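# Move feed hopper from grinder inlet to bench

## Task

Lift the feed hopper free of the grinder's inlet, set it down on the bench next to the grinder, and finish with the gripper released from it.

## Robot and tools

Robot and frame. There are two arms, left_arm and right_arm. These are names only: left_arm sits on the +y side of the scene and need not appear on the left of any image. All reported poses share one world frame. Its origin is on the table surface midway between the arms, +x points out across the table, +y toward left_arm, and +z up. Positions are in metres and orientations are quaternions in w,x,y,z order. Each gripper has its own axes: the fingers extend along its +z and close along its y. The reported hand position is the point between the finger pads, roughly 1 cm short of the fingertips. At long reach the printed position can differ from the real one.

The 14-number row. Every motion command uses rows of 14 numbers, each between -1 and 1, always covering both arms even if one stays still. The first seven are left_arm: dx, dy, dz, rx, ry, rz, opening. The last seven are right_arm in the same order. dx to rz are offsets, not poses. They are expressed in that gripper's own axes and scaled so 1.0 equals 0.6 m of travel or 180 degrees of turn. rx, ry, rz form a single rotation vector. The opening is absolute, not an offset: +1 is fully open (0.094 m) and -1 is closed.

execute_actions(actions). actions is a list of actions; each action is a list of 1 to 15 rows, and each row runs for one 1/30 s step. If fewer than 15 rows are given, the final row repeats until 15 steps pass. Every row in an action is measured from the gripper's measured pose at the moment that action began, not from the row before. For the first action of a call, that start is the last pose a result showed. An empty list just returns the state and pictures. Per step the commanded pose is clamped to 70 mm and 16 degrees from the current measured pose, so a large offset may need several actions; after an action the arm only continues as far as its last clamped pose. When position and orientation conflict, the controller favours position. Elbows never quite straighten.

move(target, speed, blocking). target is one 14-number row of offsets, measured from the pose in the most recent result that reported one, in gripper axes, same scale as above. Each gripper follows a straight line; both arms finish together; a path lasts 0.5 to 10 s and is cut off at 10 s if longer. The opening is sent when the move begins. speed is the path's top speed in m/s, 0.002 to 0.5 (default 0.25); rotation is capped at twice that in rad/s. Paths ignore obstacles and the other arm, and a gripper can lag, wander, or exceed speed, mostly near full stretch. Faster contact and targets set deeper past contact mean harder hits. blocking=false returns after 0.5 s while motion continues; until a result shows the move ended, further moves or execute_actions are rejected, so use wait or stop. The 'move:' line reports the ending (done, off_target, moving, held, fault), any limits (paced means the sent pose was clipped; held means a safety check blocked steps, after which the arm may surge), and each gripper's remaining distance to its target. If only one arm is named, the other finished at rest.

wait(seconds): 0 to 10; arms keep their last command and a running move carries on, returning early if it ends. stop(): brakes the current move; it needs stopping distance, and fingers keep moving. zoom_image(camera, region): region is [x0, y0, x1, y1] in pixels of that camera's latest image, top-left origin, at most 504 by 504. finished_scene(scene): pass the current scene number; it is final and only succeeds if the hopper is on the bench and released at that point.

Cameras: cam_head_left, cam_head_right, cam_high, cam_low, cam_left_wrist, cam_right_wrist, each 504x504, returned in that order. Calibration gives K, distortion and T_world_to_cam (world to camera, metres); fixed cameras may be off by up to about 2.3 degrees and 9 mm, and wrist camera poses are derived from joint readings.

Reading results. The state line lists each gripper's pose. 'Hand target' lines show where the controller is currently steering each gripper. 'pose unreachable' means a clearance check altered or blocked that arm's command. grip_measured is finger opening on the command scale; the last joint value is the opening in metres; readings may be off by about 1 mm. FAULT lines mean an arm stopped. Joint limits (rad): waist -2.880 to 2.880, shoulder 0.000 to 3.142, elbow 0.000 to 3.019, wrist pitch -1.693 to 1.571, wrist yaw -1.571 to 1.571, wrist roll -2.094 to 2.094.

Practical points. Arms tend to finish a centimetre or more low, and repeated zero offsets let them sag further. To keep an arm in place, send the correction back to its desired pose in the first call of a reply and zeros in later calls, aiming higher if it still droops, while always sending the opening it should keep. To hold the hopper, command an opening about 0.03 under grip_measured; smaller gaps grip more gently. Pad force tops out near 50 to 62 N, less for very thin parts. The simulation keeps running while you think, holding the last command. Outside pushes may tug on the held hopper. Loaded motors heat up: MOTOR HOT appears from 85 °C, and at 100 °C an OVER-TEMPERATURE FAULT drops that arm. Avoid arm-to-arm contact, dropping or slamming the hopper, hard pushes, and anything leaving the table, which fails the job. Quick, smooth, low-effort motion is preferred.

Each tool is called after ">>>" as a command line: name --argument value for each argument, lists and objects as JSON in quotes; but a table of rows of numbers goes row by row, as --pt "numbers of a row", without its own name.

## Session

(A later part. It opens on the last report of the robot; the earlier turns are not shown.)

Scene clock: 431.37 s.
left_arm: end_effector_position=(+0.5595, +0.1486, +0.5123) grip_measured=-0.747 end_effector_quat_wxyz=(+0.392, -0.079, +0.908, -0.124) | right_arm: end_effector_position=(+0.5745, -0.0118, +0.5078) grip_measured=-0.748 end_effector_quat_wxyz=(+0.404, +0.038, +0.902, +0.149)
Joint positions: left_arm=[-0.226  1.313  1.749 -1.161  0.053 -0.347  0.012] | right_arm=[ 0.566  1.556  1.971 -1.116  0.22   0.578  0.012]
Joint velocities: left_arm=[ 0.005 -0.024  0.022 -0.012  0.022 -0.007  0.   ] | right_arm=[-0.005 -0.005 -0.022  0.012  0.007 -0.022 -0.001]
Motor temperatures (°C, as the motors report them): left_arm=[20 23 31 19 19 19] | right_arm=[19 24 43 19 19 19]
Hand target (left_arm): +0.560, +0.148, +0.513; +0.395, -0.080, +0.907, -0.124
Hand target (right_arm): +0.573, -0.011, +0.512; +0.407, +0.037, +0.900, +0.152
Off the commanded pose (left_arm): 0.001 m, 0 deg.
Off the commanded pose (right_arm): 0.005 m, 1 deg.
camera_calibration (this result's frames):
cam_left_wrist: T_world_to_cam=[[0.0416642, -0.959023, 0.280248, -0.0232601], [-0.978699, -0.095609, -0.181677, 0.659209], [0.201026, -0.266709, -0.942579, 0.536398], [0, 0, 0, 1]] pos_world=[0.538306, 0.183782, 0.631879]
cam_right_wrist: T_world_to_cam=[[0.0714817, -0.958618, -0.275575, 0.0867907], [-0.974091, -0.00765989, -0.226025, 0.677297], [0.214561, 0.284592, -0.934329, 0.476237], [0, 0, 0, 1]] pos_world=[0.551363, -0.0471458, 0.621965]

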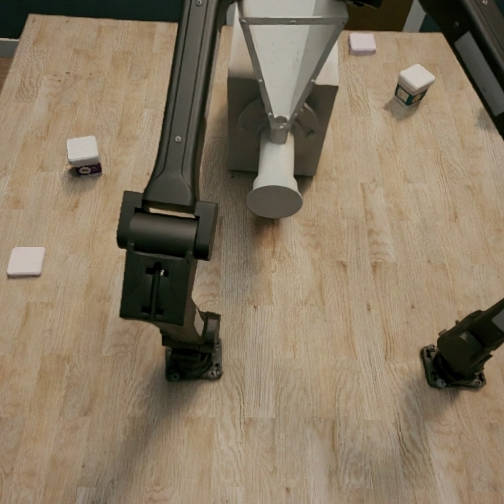

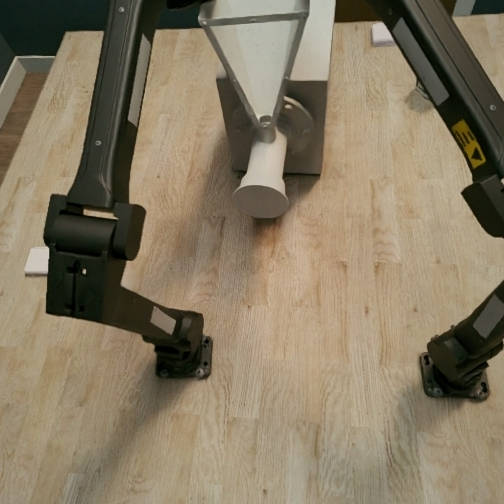

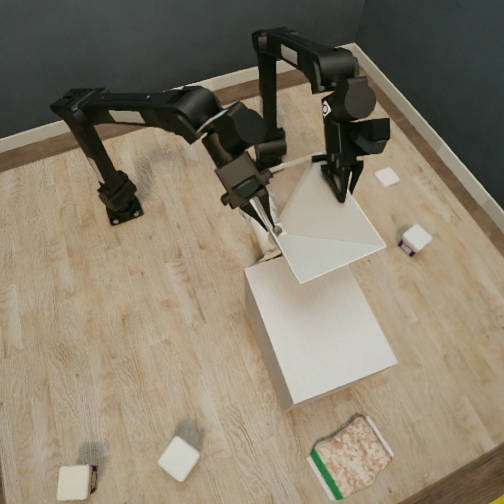

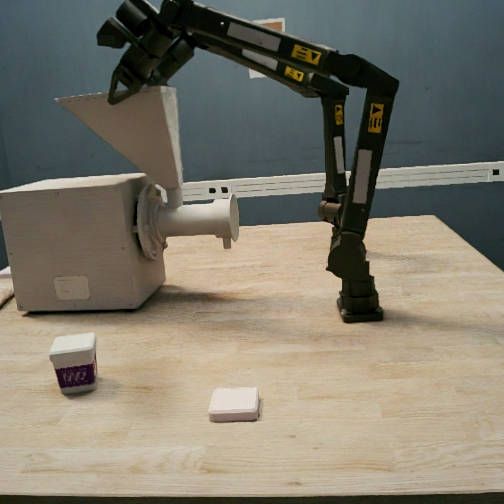

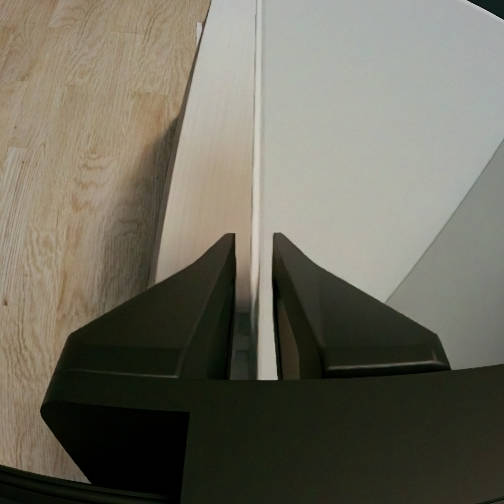

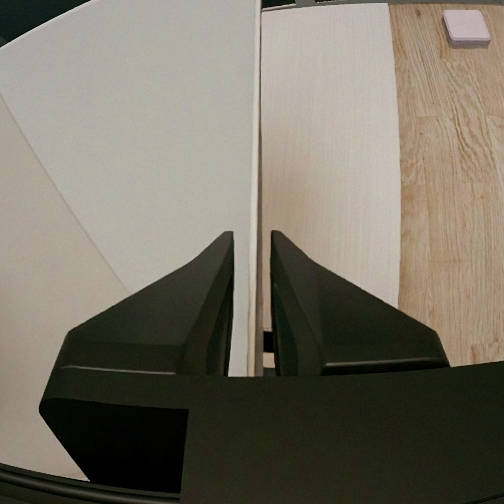

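Both grippers now straddle the walls closely. Close fully.

>>> execute_actions --actions '[[[-0.002,-0.001,0.0,0.0,-0.002,0,-0.82, -0.003,0.002,-0.004,0,-0.004,0,-0.82],[-0.002,-0.001,0.0,0.0,-0.002,0,-0.88, -0.003,0.002,-0.004,0,-0.004,0,-0.88],[-0.002,-0.001,0.0,0.0,-0.002,0,-0.93, -0.003,0.002,-0.004,0,-0.004,0,-0.93],[-0.002,-0.001,0.0,0.0,-0.002,0,-0.97, -0.003,0.002,-0.004,0,-0.004,0,-0.97],[-0.002,-0.001,0.0,0.0,-0.002,0,-1, -0.003,0.002,-0.004,0,-0.004,0,-1]]]'

>>> zoom_image --camera "cam_high" --region '[170, 100, 400, 300]'

Scene clock: 435.67 s.
left_arm: end_effector_position=(+0.5596, +0.1472, +0.5128) grip_measured=-0.968 end_effector_quat_wxyz=(+0.391, -0.083, +0.907, -0.130) | right_arm: end_effector_position=(+0.5753, -0.0133, +0.5079) grip_measured=-0.968 end_effector_quat_wxyz=(+0.406, +0.040, +0.901, +0.145)
Joint positions: left_arm=[-0.226  1.313  1.749 -1.159  0.061 -0.359  0.002] | right_arm=[ 0.566  1.556  1.97  -1.115  0.23   0.578  0.002]
Joint velocities: left_arm=[ 0.005  0.005 -0.002 -0.007 -0.007 -0.037  0.001] | right_arm=[-0.005 -0.005 -0.012  0.017  0.007  0.037 -0.   ]
Motor temperatures (°C, as the motors report them): left_arm=[20 23 31 19 19 19] | right_arm=[19 24 43 19 19 19]
Hand target (left_arm): +0.560, +0.148, +0.513; +0.395, -0.080, +0.907, -0.124
Hand target (right_arm): +0.574, -0.012, +0.511; +0.409, +0.039, +0.899, +0.149
Off the commanded pose (left_arm): 0.001 m, 1 deg.
Off the commanded pose (right_arm): 0.004 m, 1 deg.
camera_calibration (this result's frames):
cam_left_wrist: T_world_to_cam=[[0.0436595, -0.954876, 0.293778, -0.0333788], [-0.97868, -0.0999508, -0.179428, 0.658668], [0.200695, -0.279681, -0.938882, 0.536596], [0, 0, 0, 1]] pos_world=[0.538391, 0.184037, 0.63179]
cam_right_wrist: T_world_to_cam=[[0.0649494, -0.960655, -0.270045, 0.0861919], [-0.973276, -0.00125058, -0.229637, 0.679512], [0.220264, 0.277743, -0.935063, 0.47363], [0, 0, 0, 1]] pos_world=[0.55143, -0.0478968, 0.622191]

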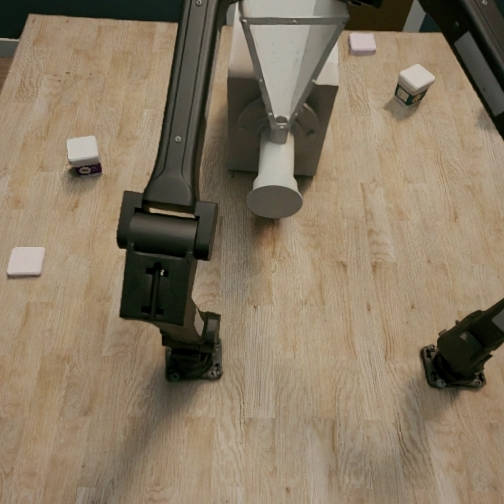

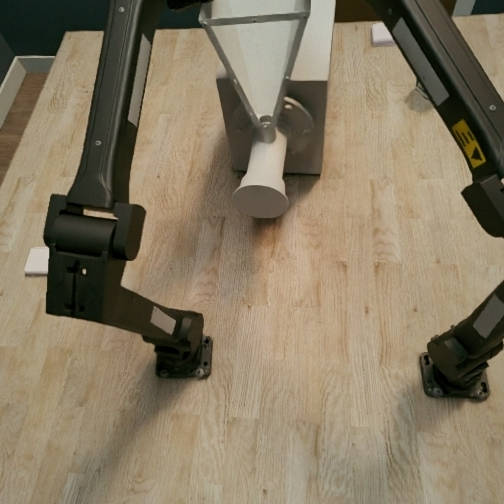

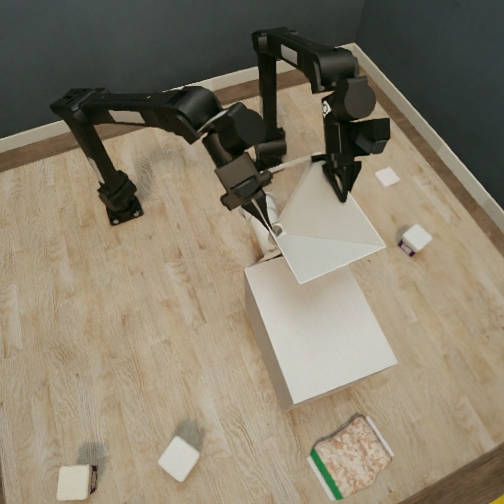

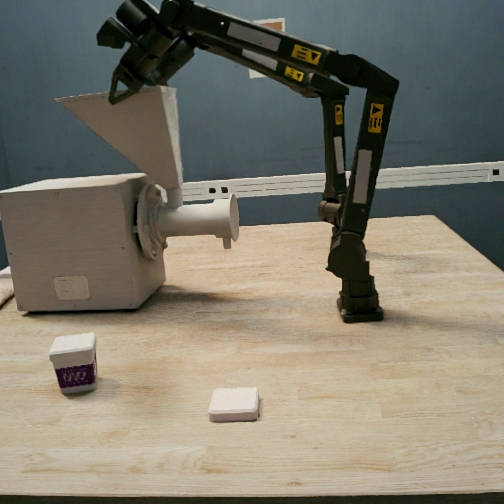

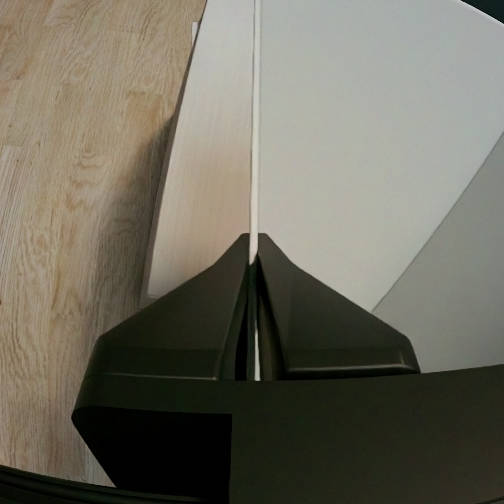

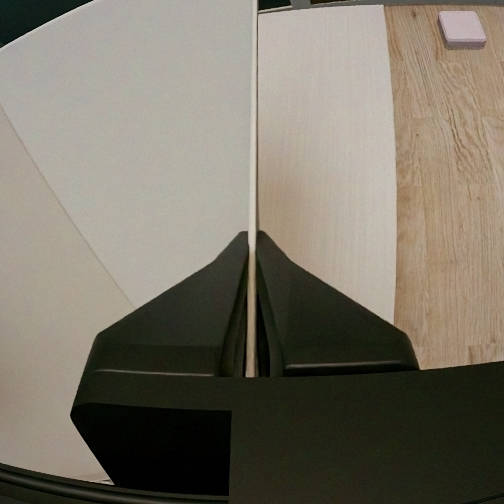

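Region (170, 100, 400, 300) of cam_high's 504x504 image, scaled by 2.191, with more detail than that image has; it fills the top 438 rows of this view, and the rest is white.

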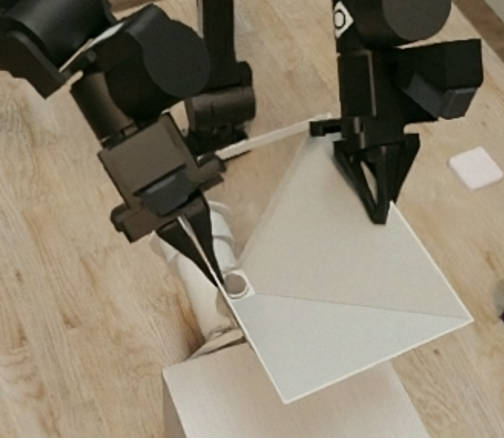

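>>> execute_actions --actions '[[[-0.0476,-0.0161,-0.1008,0.0012,-0.049,-0.028,-1, -0.0758,0.045,-0.0633,-0.0365,-0.0453,-0.0204,-1]], [[-0.0733,-0.0471,-0.0639,0.0348,-0.031,0.012,-1, -0.0509,0.0125,-0.0995,0.0005,-0.0605,0.0188,-1]], [[-0.0476,-0.0161,-0.1008,0.0012,-0.049,-0.028,-1, -0.0758,0.045,-0.0633,-0.0365,-0.0453,-0.0204,-1]], [[-0.0733,-0.0471,-0.0639,0.0348,-0.031,0.012,-1, -0.0509,0.0125,-0.0995,0.0005,-0.0605,0.0188,-1]]]'

>>> zoom_image --camera "cam_low" --region '[40, 0, 280, 240]'

Scene clock: 465.30 s.
left_arm: end_effector_position=(+0.5486, +0.1391, +0.5215) grip_measured=-0.969 end_effector_quat_wxyz=(+0.397, -0.060, +0.903, -0.153) | right_arm: end_effector_position=(+0.5556, -0.0221, +0.5182) grip_measured=-0.966 end_effector_quat_wxyz=(+0.465, +0.066, +0.874, +0.127)
Joint positions: left_arm=[-0.227  1.285  1.734 -1.148  0.116 -0.337  0.001] | right_arm=[ 0.613  1.461  1.832 -0.984  0.377  0.596  0.002]
Joint velocities: left_arm=[ 0.005 -0.015  0.007  0.017 -0.081 -0.037  0.   ] | right_arm=[-0.015  0.005 -0.007 -0.007  0.022  0.066 -0.001]
Motor temperatures (°C, as the motors report them): left_arm=[20 23 32 19 20 19] | right_arm=[19 24 43 19 19 19]
Hand target (left_arm): +0.540, +0.138, +0.583; +0.451, -0.061, +0.873, -0.175
Hand target (right_arm): +0.531, -0.029, +0.573; +0.516, +0.069, +0.841, +0.148
Off the commanded pose (left_arm): 0.065 m, 8 deg.
Off the commanded pose (right_arm): 0.062 m, 8 deg.
camera_calibration (this result's frames):
cam_left_wrist: T_world_to_cam=[[-0.0169782, -0.948389, 0.316655, -0.0227909], [-0.978428, -0.0494554, -0.200581, 0.652527], [0.205889, -0.313229, -0.927091, 0.540408], [0, 0, 0, 1]] pos_world=[0.526799, 0.179928, 0.639109]
cam_right_wrist: T_world_to_cam=[[0.019318, -0.966141, -0.257291, 0.100501], [-0.935758, 0.0731579, -0.34497, 0.703285], [0.352113, 0.247427, -0.902661, 0.39933], [0, 0, 0, 1]] pos_world=[0.515554, -0.0531573, 0.62893]

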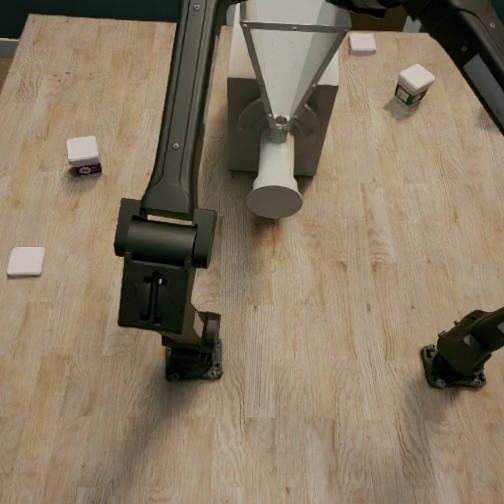

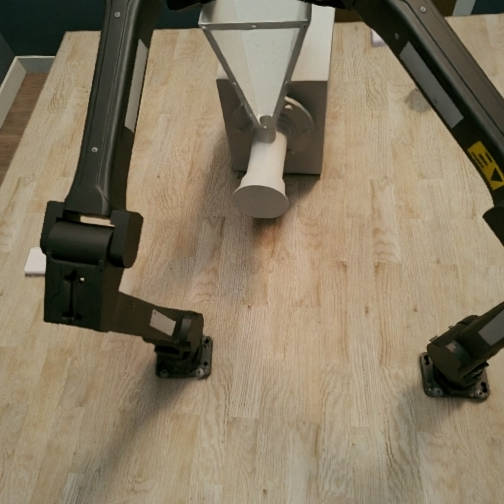

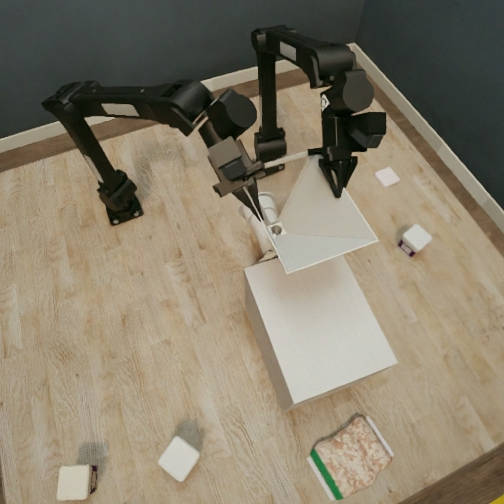

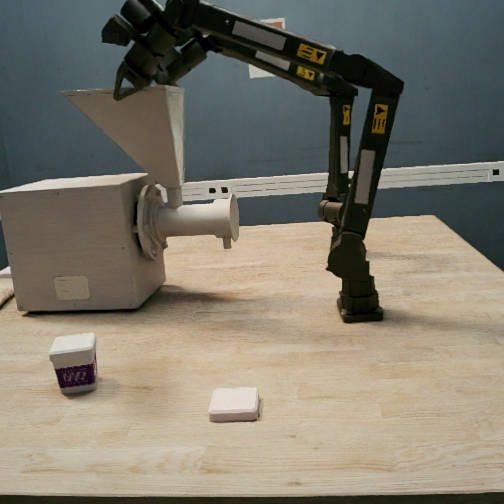

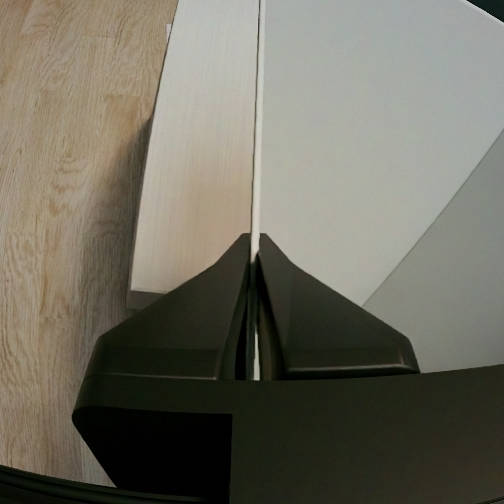

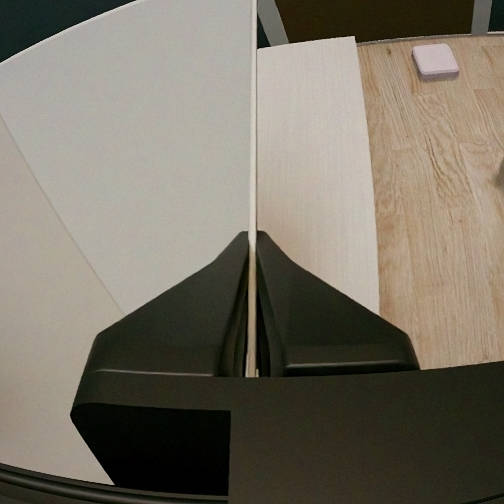

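Region (40, 0, 280, 240) of cam_low's 504x504 image, scaled by 2.100, with more detail than that image has.

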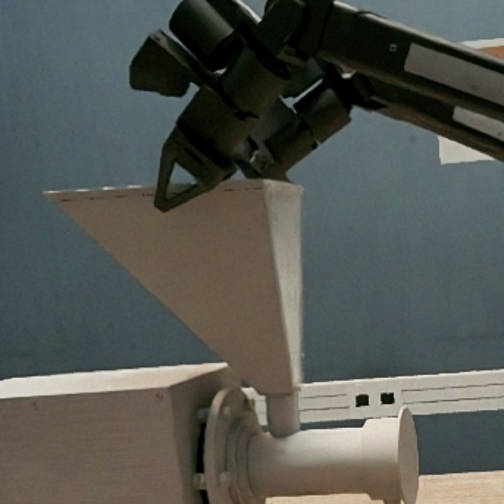

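>>> execute_actions --actions '[[[-0.0843,-0.0223,-0.0583,-0.0244,-0.0013,-0.0225,-1, -0.1023,0.041,-0.0133,-0.0216,0.0243,-0.0145,-1]], [[-0.0983,-0.0427,-0.0273,0.0201,0.0194,0.0181,-1, -0.0933,0.0163,-0.046,0.0291,0.0063,0.0196,-1]], [[-0.0843,-0.0223,-0.0583,-0.0244,-0.0113,-0.0225,-1, -0.1023,0.041,-0.0133,-0.0216,0.0043,-0.0145,-1]], [[-0.0983,-0.0427,-0.0273,0.0201,0.0094,0.0181,-1, -0.0933,0.0163,-0.046,0.0291,-0.0137,0.0196,-1]]]'

>>> zoom_image --camera "cam_low" --region '[40, 0, 280, 240]'

Scene clock: 576.97 s.
left_arm: end_effector_position=(+0.5764, +0.1269, +0.5371) grip_measured=-0.964 end_effector_quat_wxyz=(+0.251, -0.017, +0.959, -0.127) | right_arm: end_effector_position=(+0.6502, -0.0113, +0.5937) grip_measured=-0.983 end_effector_quat_wxyz=(+0.450, +0.023, +0.886, +0.109)
Joint positions: left_arm=[-0.228  1.646  2.331 -1.706  0.159 -0.23   0.002] | right_arm=[ 0.517  2.018  2.894 -1.51   0.274  0.461  0.001]
Joint velocities: left_arm=[ 0.015 -0.005  0.007 -0.017  0.007 -0.081  0.001] | right_arm=[-0.005 -0.015 -0.012 -0.012  0.051 -0.022  0.   ]
Motor temperatures (°C, as the motors report them): left_arm=[20 23 41 19 20 19] | right_arm=[19 25 43 20 27 19]
Hand target (left_arm): +0.598, +0.123, +0.575; +0.301, -0.021, +0.943, -0.141
Hand target (right_arm): +0.644, -0.011, +0.615; +0.471, +0.024, +0.873, +0.122
Off the commanded pose (left_arm): 0.053 m, 2 deg.
Off the commanded pose (right_arm): 0.023 m, 10 deg.
elbow stopped short (right arm): the move would have taken joint 3 (elbow) straighter than the controller allows; a more bent joint 3 avoids this.
joint sent to its limit (left arm) — the command would take joint 4 (wrist pitch) past its lower limit, so that joint was sent only as far as its limit.
camera_calibration (this result's frames):
cam_left_wrist: T_world_to_cam=[[-0.0386438, -0.968585, 0.24566, 0.014321], [-0.993268, 0.0641014, 0.0964909, 0.516871], [-0.109207, -0.240278, -0.964542, 0.737774], [0, 0, 0, 1]] pos_world=[0.594514, 0.15801, 0.658223]
cam_right_wrist: T_world_to_cam=[[0.0746794, -0.979321, -0.188027, 0.0512028], [-0.947335, -0.0107891, -0.320063, 0.808779], [0.311416, 0.202026, -0.92855, 0.472811], [0, 0, 0, 1]] pos_world=[0.61512, -0.0366504, 0.707517]

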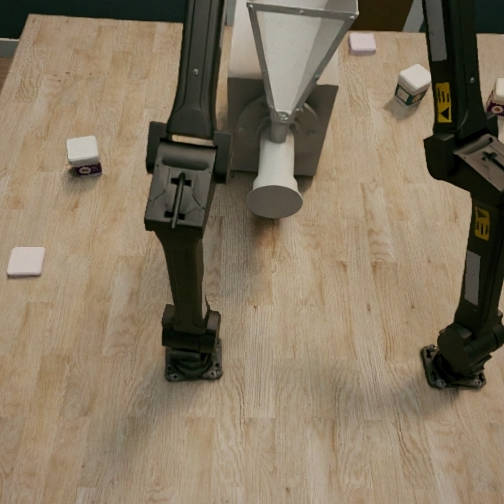

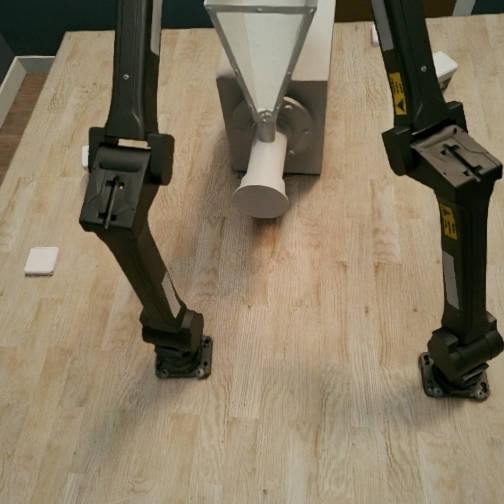

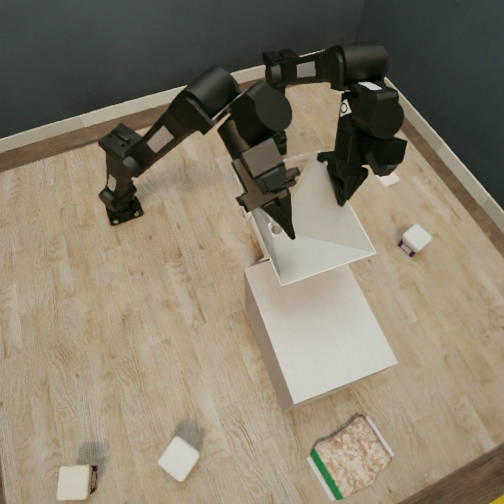

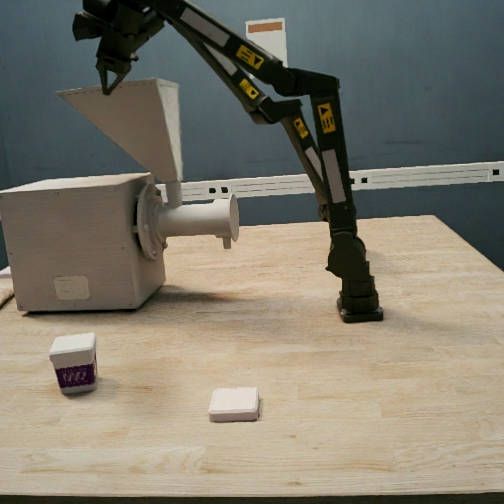

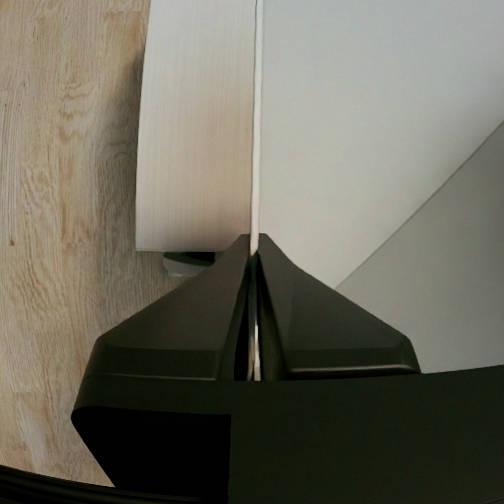

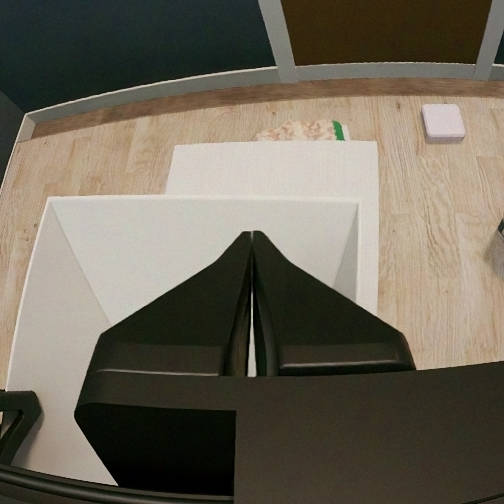

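Region (40, 0, 280, 240) of cam_low's 504x504 image, scaled by 2.100, with more detail than that image has.

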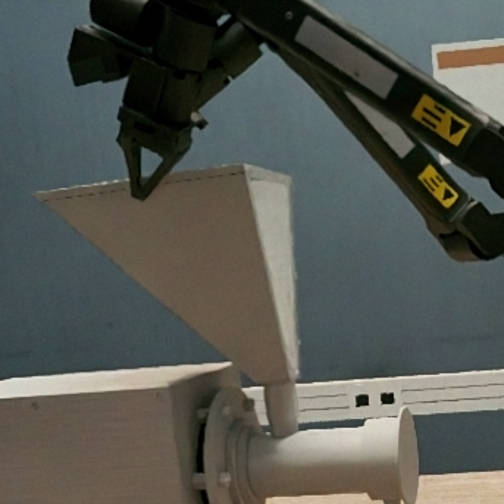

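>>> move --target '[-0.0239,-0.0126,-0.042,0,0,0,-1, 0.1223,-0.0228,-0.2085,0.0174,0.027,0.0487,1]' --speed 0.15

>>> zoom_image --camera "cam_low" --region '[40, 0, 280, 240]'

Scene clock: 694.10 s.
left_arm: end_effector_position=(+0.5743, +0.1277, +0.5365) grip_measured=-0.964 end_effector_quat_wxyz=(+0.250, -0.015, +0.960, -0.126) | right_arm: end_effector_position=(+0.5082, -0.0367, +0.6061) grip_measured=+1.000 end_effector_quat_wxyz=(+0.406, +0.097, +0.901, +0.121)
Joint positions: left_arm=[-0.227  1.639  2.322 -1.705  0.16  -0.226  0.002] | right_arm=[ 0.641  1.587  2.333 -1.504  0.369  0.725  0.094]
Joint velocities: left_arm=[-0.015  0.005  0.002  0.002  0.081 -0.007 -0.001] | right_arm=[-0.005 -0.024 -0.007 -0.012  0.066 -0.066  0.   ]
Motor temperatures (°C, as the motors report them): left_arm=[20 22 57 19 20 19] | right_arm=[19 26 42 19 21 19]
Hand target (left_arm): +0.574, +0.127, +0.565; +0.282, -0.018, +0.950, -0.134
Hand target (right_arm): +0.506, -0.035, +0.603; +0.402, +0.098, +0.903, +0.120
Off the commanded pose (left_arm): 0.031 m, 0 deg.
Off the commanded pose (right_arm): 0.002 m, 1 deg.
joint sent to its limit (left arm) — the command would take joint 4 (wrist pitch) past its lower limit, so that joint was sent only as far as its limit.
move: off_target (left_arm)
camera_calibration (this result's frames):
cam_left_wrist: T_world_to_cam=[[-0.0409147, -0.968914, 0.243993, 0.017418], [-0.992914, 0.0666949, 0.0983503, 0.513242], [-0.111566, -0.23824, -0.964777, 0.738373], [0, 0, 0, 1]] pos_world=[0.592695, 0.158556, 0.657638]
cam_right_wrist: T_world_to_cam=[[-0.0572312, -0.960437, -0.272552, 0.158273], [-0.97007, 0.118026, -0.212211, 0.628878], [0.235983, 0.25225, -0.938447, 0.579819], [0, 0, 0, 1]] pos_world=[0.482286, -0.068472, 0.720722]

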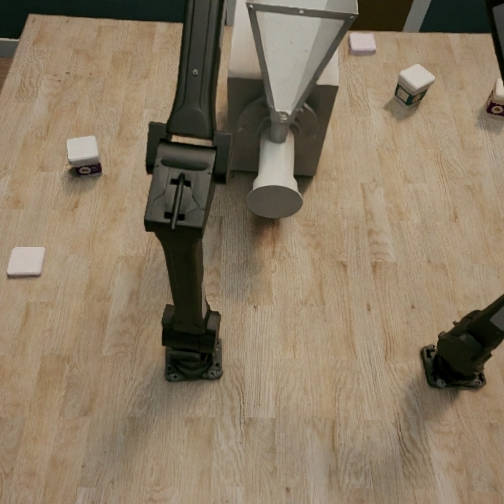

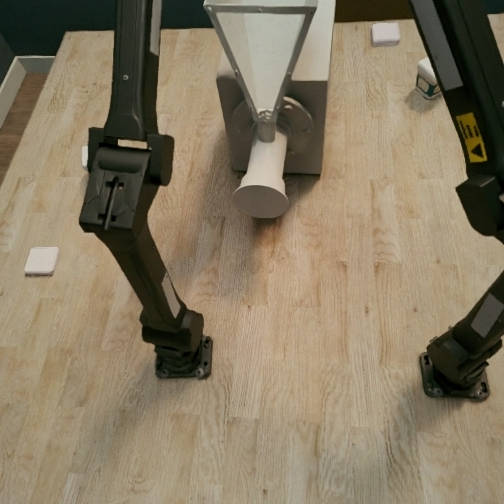

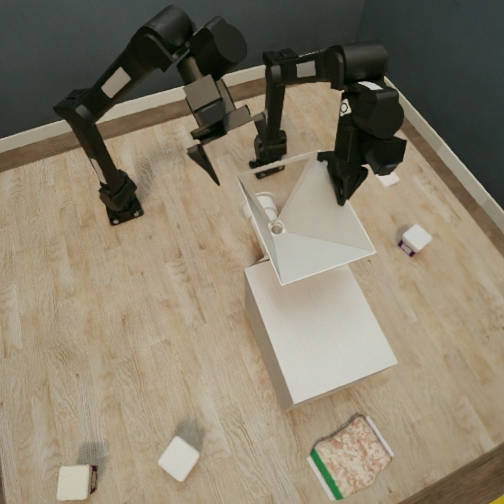

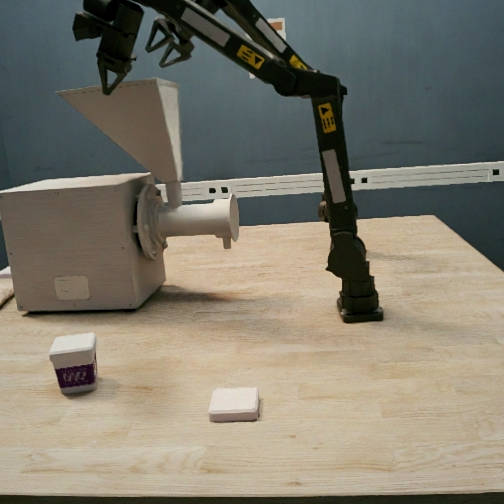

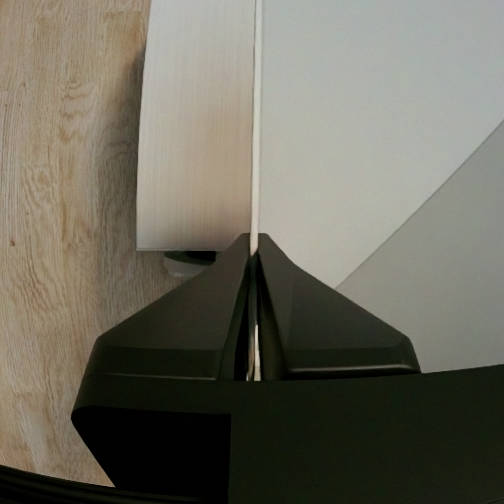

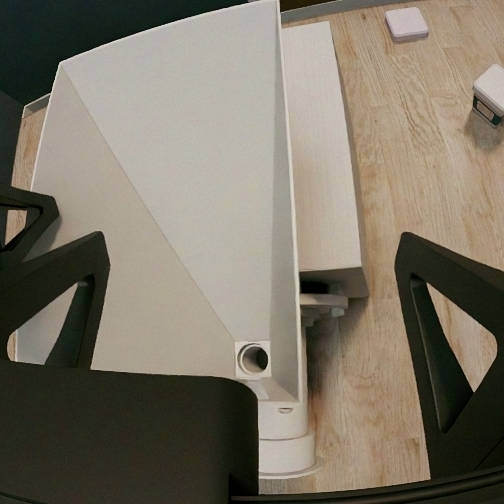

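Region (40, 0, 280, 240) of cam_low's 504x504 image, scaled by 2.100, with more detail than that image has.

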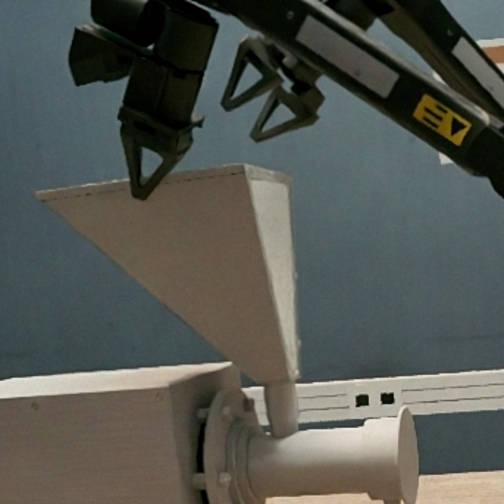

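>>> move --target '[-0.02,-0.0105,-0.035,0,0,0,-1, 0.0357,-0.0275,0.1613,-0.0101,0.012,-0.0092,1]' --speed 0.12

>>> zoom_image --camera "cam_high" --region '[170, 100, 400, 300]'

Scene clock: 716.50 s.
left_arm: end_effector_position=(+0.5743, +0.1277, +0.5360) grip_measured=-0.964 end_effector_quat_wxyz=(+0.250, -0.015, +0.960, -0.126) | right_arm: end_effector_position=(+0.5645, -0.0298, +0.5196) grip_measured=+1.000 end_effector_quat_wxyz=(+0.385, +0.075, +0.911, +0.129)
Joint positions: left_arm=[-0.227  1.639  2.321 -1.705  0.16  -0.225  0.002] | right_arm=[ 0.561  1.569  2.05  -1.248  0.259  0.647  0.094]
Joint velocities: left_arm=[-0.005 -0.005 -0.012 -0.007 -0.022  0.022 -0.   ] | right_arm=[-0.005 -0.015  0.002 -0.007 -0.007 -0.037  0.   ]
Motor temperatures (°C, as the motors report them): left_arm=[20 23 48 19 19 19] | right_arm=[19 25 40 19 21 19]
Hand target (left_arm): +0.573, +0.128, +0.560; +0.277, -0.017, +0.952, -0.132
Hand target (right_arm): +0.567, -0.033, +0.525; +0.392, +0.075, +0.907, +0.132
Off the commanded pose (left_arm): 0.025 m, 0 deg.
Off the commanded pose (right_arm): 0.006 m, 1 deg.
joint sent to its limit (left arm) — the command would take joint 4 (wrist pitch) past its lower limit, so that joint was sent only as far as its limit.
move: off_target (left_arm)
camera_calibration (this result's frames):
cam_left_wrist: T_world_to_cam=[[-0.0413057, -0.969019, 0.243509, 0.0180295], [-0.992777, 0.0672801, 0.0993326, 0.512647], [-0.112638, -0.237647, -0.964799, 0.73846], [0, 0, 0, 1]] pos_world=[0.592867, 0.158473, 0.657152]
cam_right_wrist: T_world_to_cam=[[-0.0183009, -0.962866, -0.269359, 0.120822], [-0.982501, 0.0672632, -0.173689, 0.649809], [0.185358, 0.261467, -0.947247, 0.517107], [0, 0, 0, 1]] pos_world=[0.544799, -0.0625793, 0.635238]

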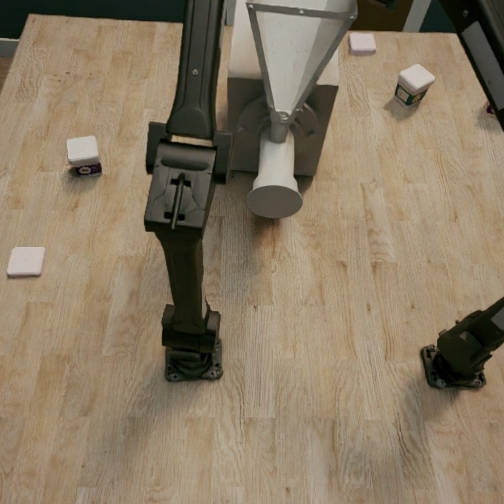

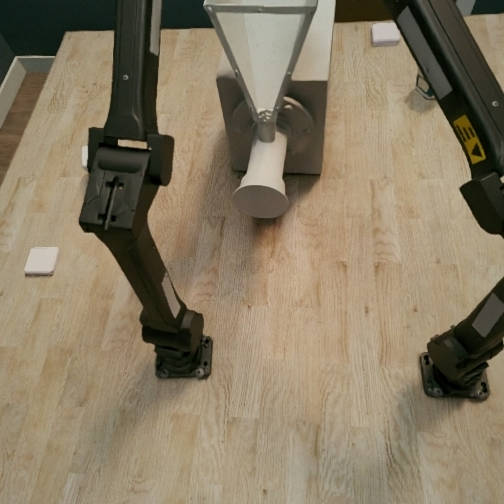

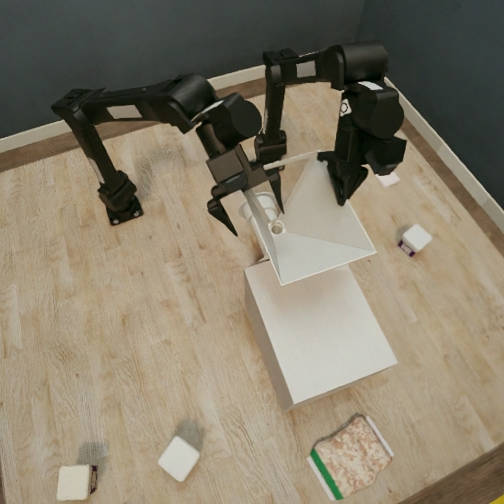

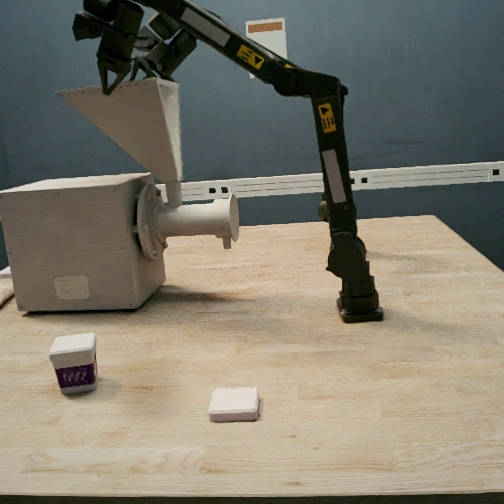

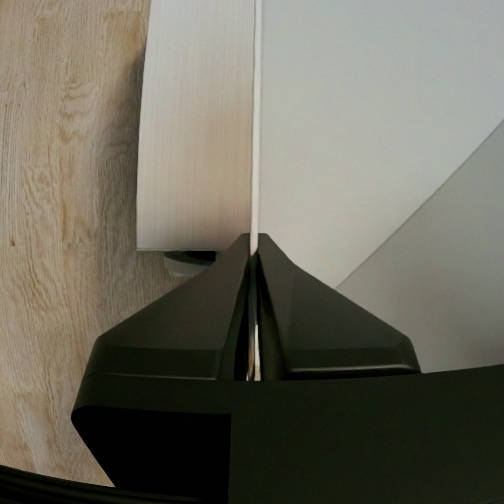

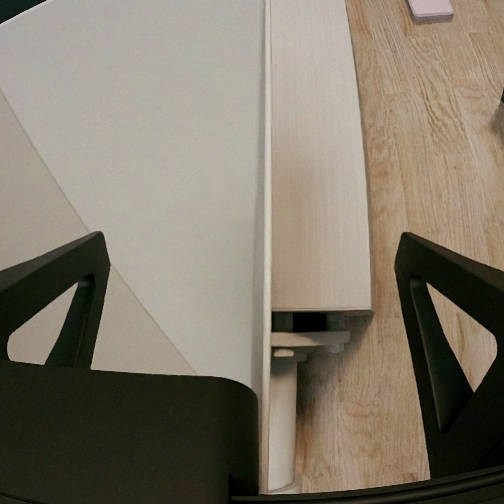

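Region (170, 100, 400, 300) of cam_high's 504x504 image, scaled by 2.191, with more detail than that image has; it fills the top 438 rows of this view, and the rest is white.

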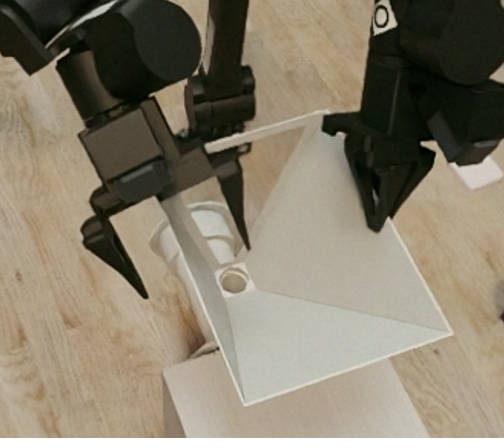

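>>> execute_actions --actions '[[[-0.02,-0.0105,-0.035,0,0,0,-1, -0.005,-0.006,-0.002,0,-0.006,0,0.7],[-0.02,-0.0105,-0.035,0,0,0,-1, -0.005,-0.006,-0.002,0,-0.006,0,0.5],[-0.02,-0.0105,-0.035,0,0,0,-1, -0.005,-0.006,-0.002,0,-0.006,0,0.3],[-0.02,-0.0105,-0.035,0,0,0,-1, -0.005,-0.006,-0.002,0,-0.006,0,0.15],[-0.02,-0.0105,-0.035,0,0,0,-1, -0.005,-0.006,-0.002,0,-0.006,0,0.0],[-0.02,-0.0105,-0.035,0,0,0,-1, -0.005,-0.006,-0.002,0,-0.006,0,-0.15],[-0.02,-0.0105,-0.035,0,0,0,-1, -0.005,-0.006,-0.002,0,-0.006,0,-0.3],[-0.02,-0.0105,-0.035,0,0,0,-1, -0.005,-0.006,-0.002,0,-0.006,0,-0.45],[-0.02,-0.0105,-0.035,0,0,0,-1, -0.005,-0.006,-0.002,0,-0.006,0,-0.6],[-0.02,-0.0105,-0.035,0,0,0,-1, -0.005,-0.006,-0.002,0,-0.006,0,-0.7],[-0.02,-0.0105,-0.035,0,0,0,-1, -0.005,-0.006,-0.002,0,-0.006,0,-0.8],[-0.02,-0.0105,-0.035,0,0,0,-1, -0.005,-0.006,-0.002,0,-0.006,0,-0.87],[-0.02,-0.0105,-0.035,0,0,0,-1, -0.005,-0.006,-0.002,0,-0.006,0,-0.93],[-0.02,-0.0105,-0.035,0,0,0,-1, -0.005,-0.006,-0.002,0,-0.006,0,-0.97],[-0.02,-0.0105,-0.035,0,0,0,-1, -0.005,-0.006,-0.002,0,-0.006,0,-1]], [[-0.02,-0.0105,-0.035,0,0,0,-1, -0.005,0,-0.004,0,-0.004,0,-1]]]'

Scene clock: 733.70 s.
left_arm: end_effector_position=(+0.5744, +0.1283, +0.5360) grip_measured=-0.964 end_effector_quat_wxyz=(+0.250, -0.016, +0.960, -0.126) | right_arm: end_effector_position=(+0.5651, -0.0319, +0.5160) grip_measured=-0.967 end_effector_quat_wxyz=(+0.385, +0.086, +0.910, +0.128)
Joint positions: left_arm=[-0.226  1.639  2.321 -1.705  0.16  -0.225  0.002] | right_arm=[ 0.56   1.563  2.033 -1.239  0.267  0.666  0.002]
Joint velocities: left_arm=[ 0.005 -0.005 -0.017  0.007  0.037  0.022 -0.002] | right_arm=[-0.005 -0.005  0.017 -0.012 -0.022 -0.022 -0.001]
Motor temperatures (°C, as the motors report them): left_arm=[20 23 45 19 19 19] | right_arm=[19 25 41 19 21 19]
Hand target (left_arm): +0.573, +0.128, +0.560; +0.276, -0.017, +0.952, -0.131
Hand target (right_arm): +0.565, -0.033, +0.520; +0.392, +0.080, +0.908, +0.125
Off the commanded pose (left_arm): 0.025 m, 0 deg.
Off the commanded pose (right_arm): 0.004 m, 1 deg.
joint sent to its limit (left arm) — the command would take joint 4 (wrist pitch) past its lower limit, so that joint was sent only as far as its limit.
camera_calibration (this result's frames):
cam_left_wrist: T_world_to_cam=[[-0.0400162, -0.969152, 0.243194, 0.0181299], [-0.992871, 0.065915, 0.0993061, 0.512983], [-0.112273, -0.237487, -0.964881, 0.738439], [0, 0, 0, 1]] pos_world=[0.592958, 0.159127, 0.657154]
cam_right_wrist: T_world_to_cam=[[-0.0376837, -0.960242, -0.276613, 0.132626], [-0.981238, 0.0879342, -0.171581, 0.648782], [0.189083, 0.264958, -0.94554, 0.511255], [0, 0, 0, 1]] pos_world=[0.544938, -0.0651584, 0.631416]

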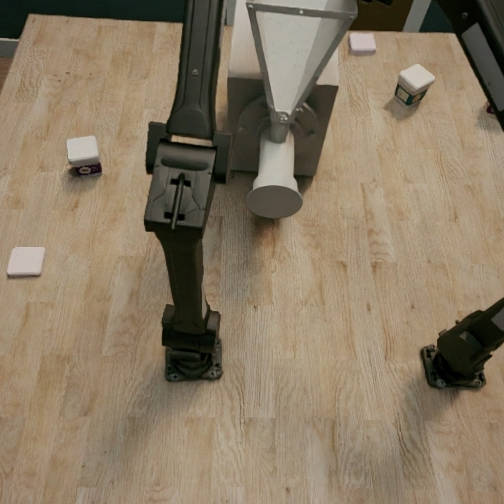

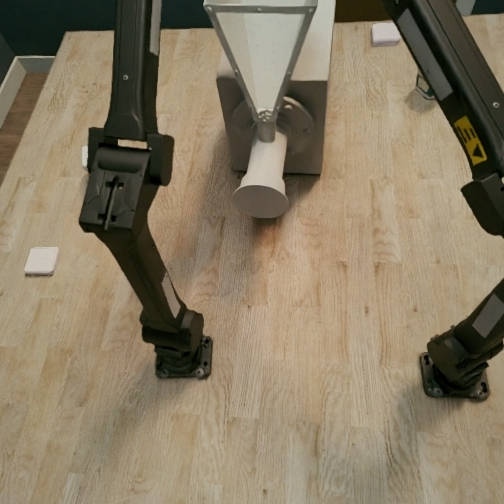

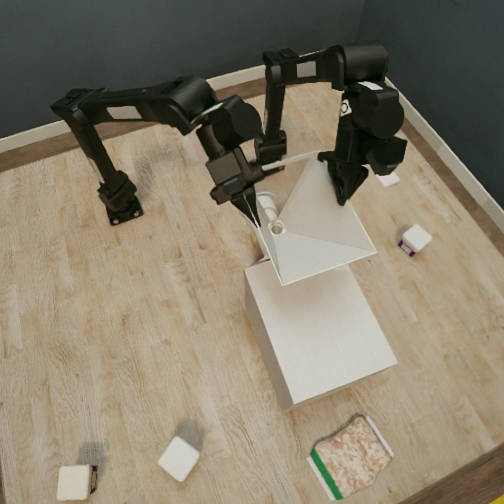

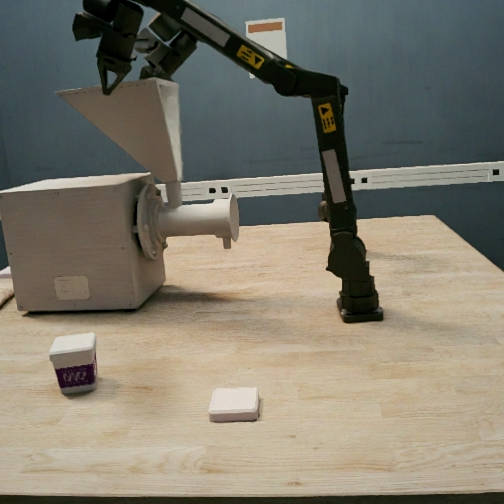

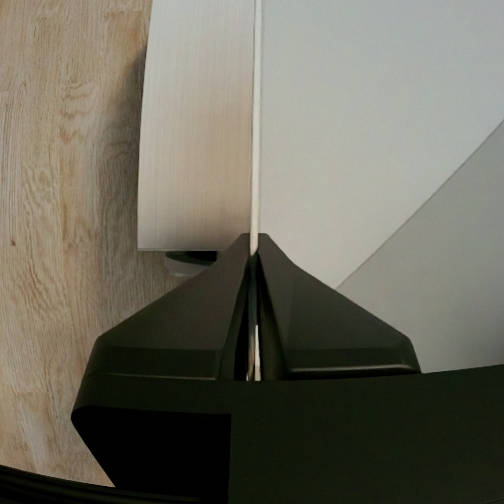

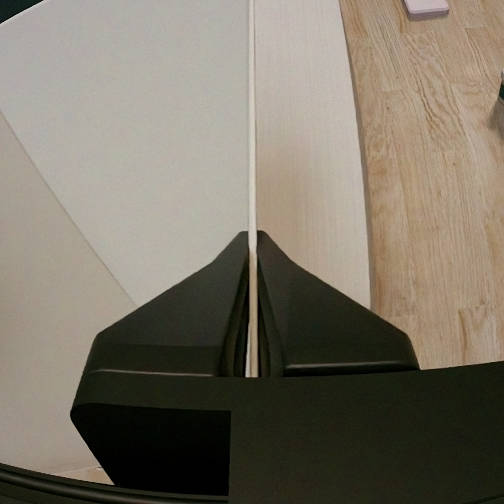

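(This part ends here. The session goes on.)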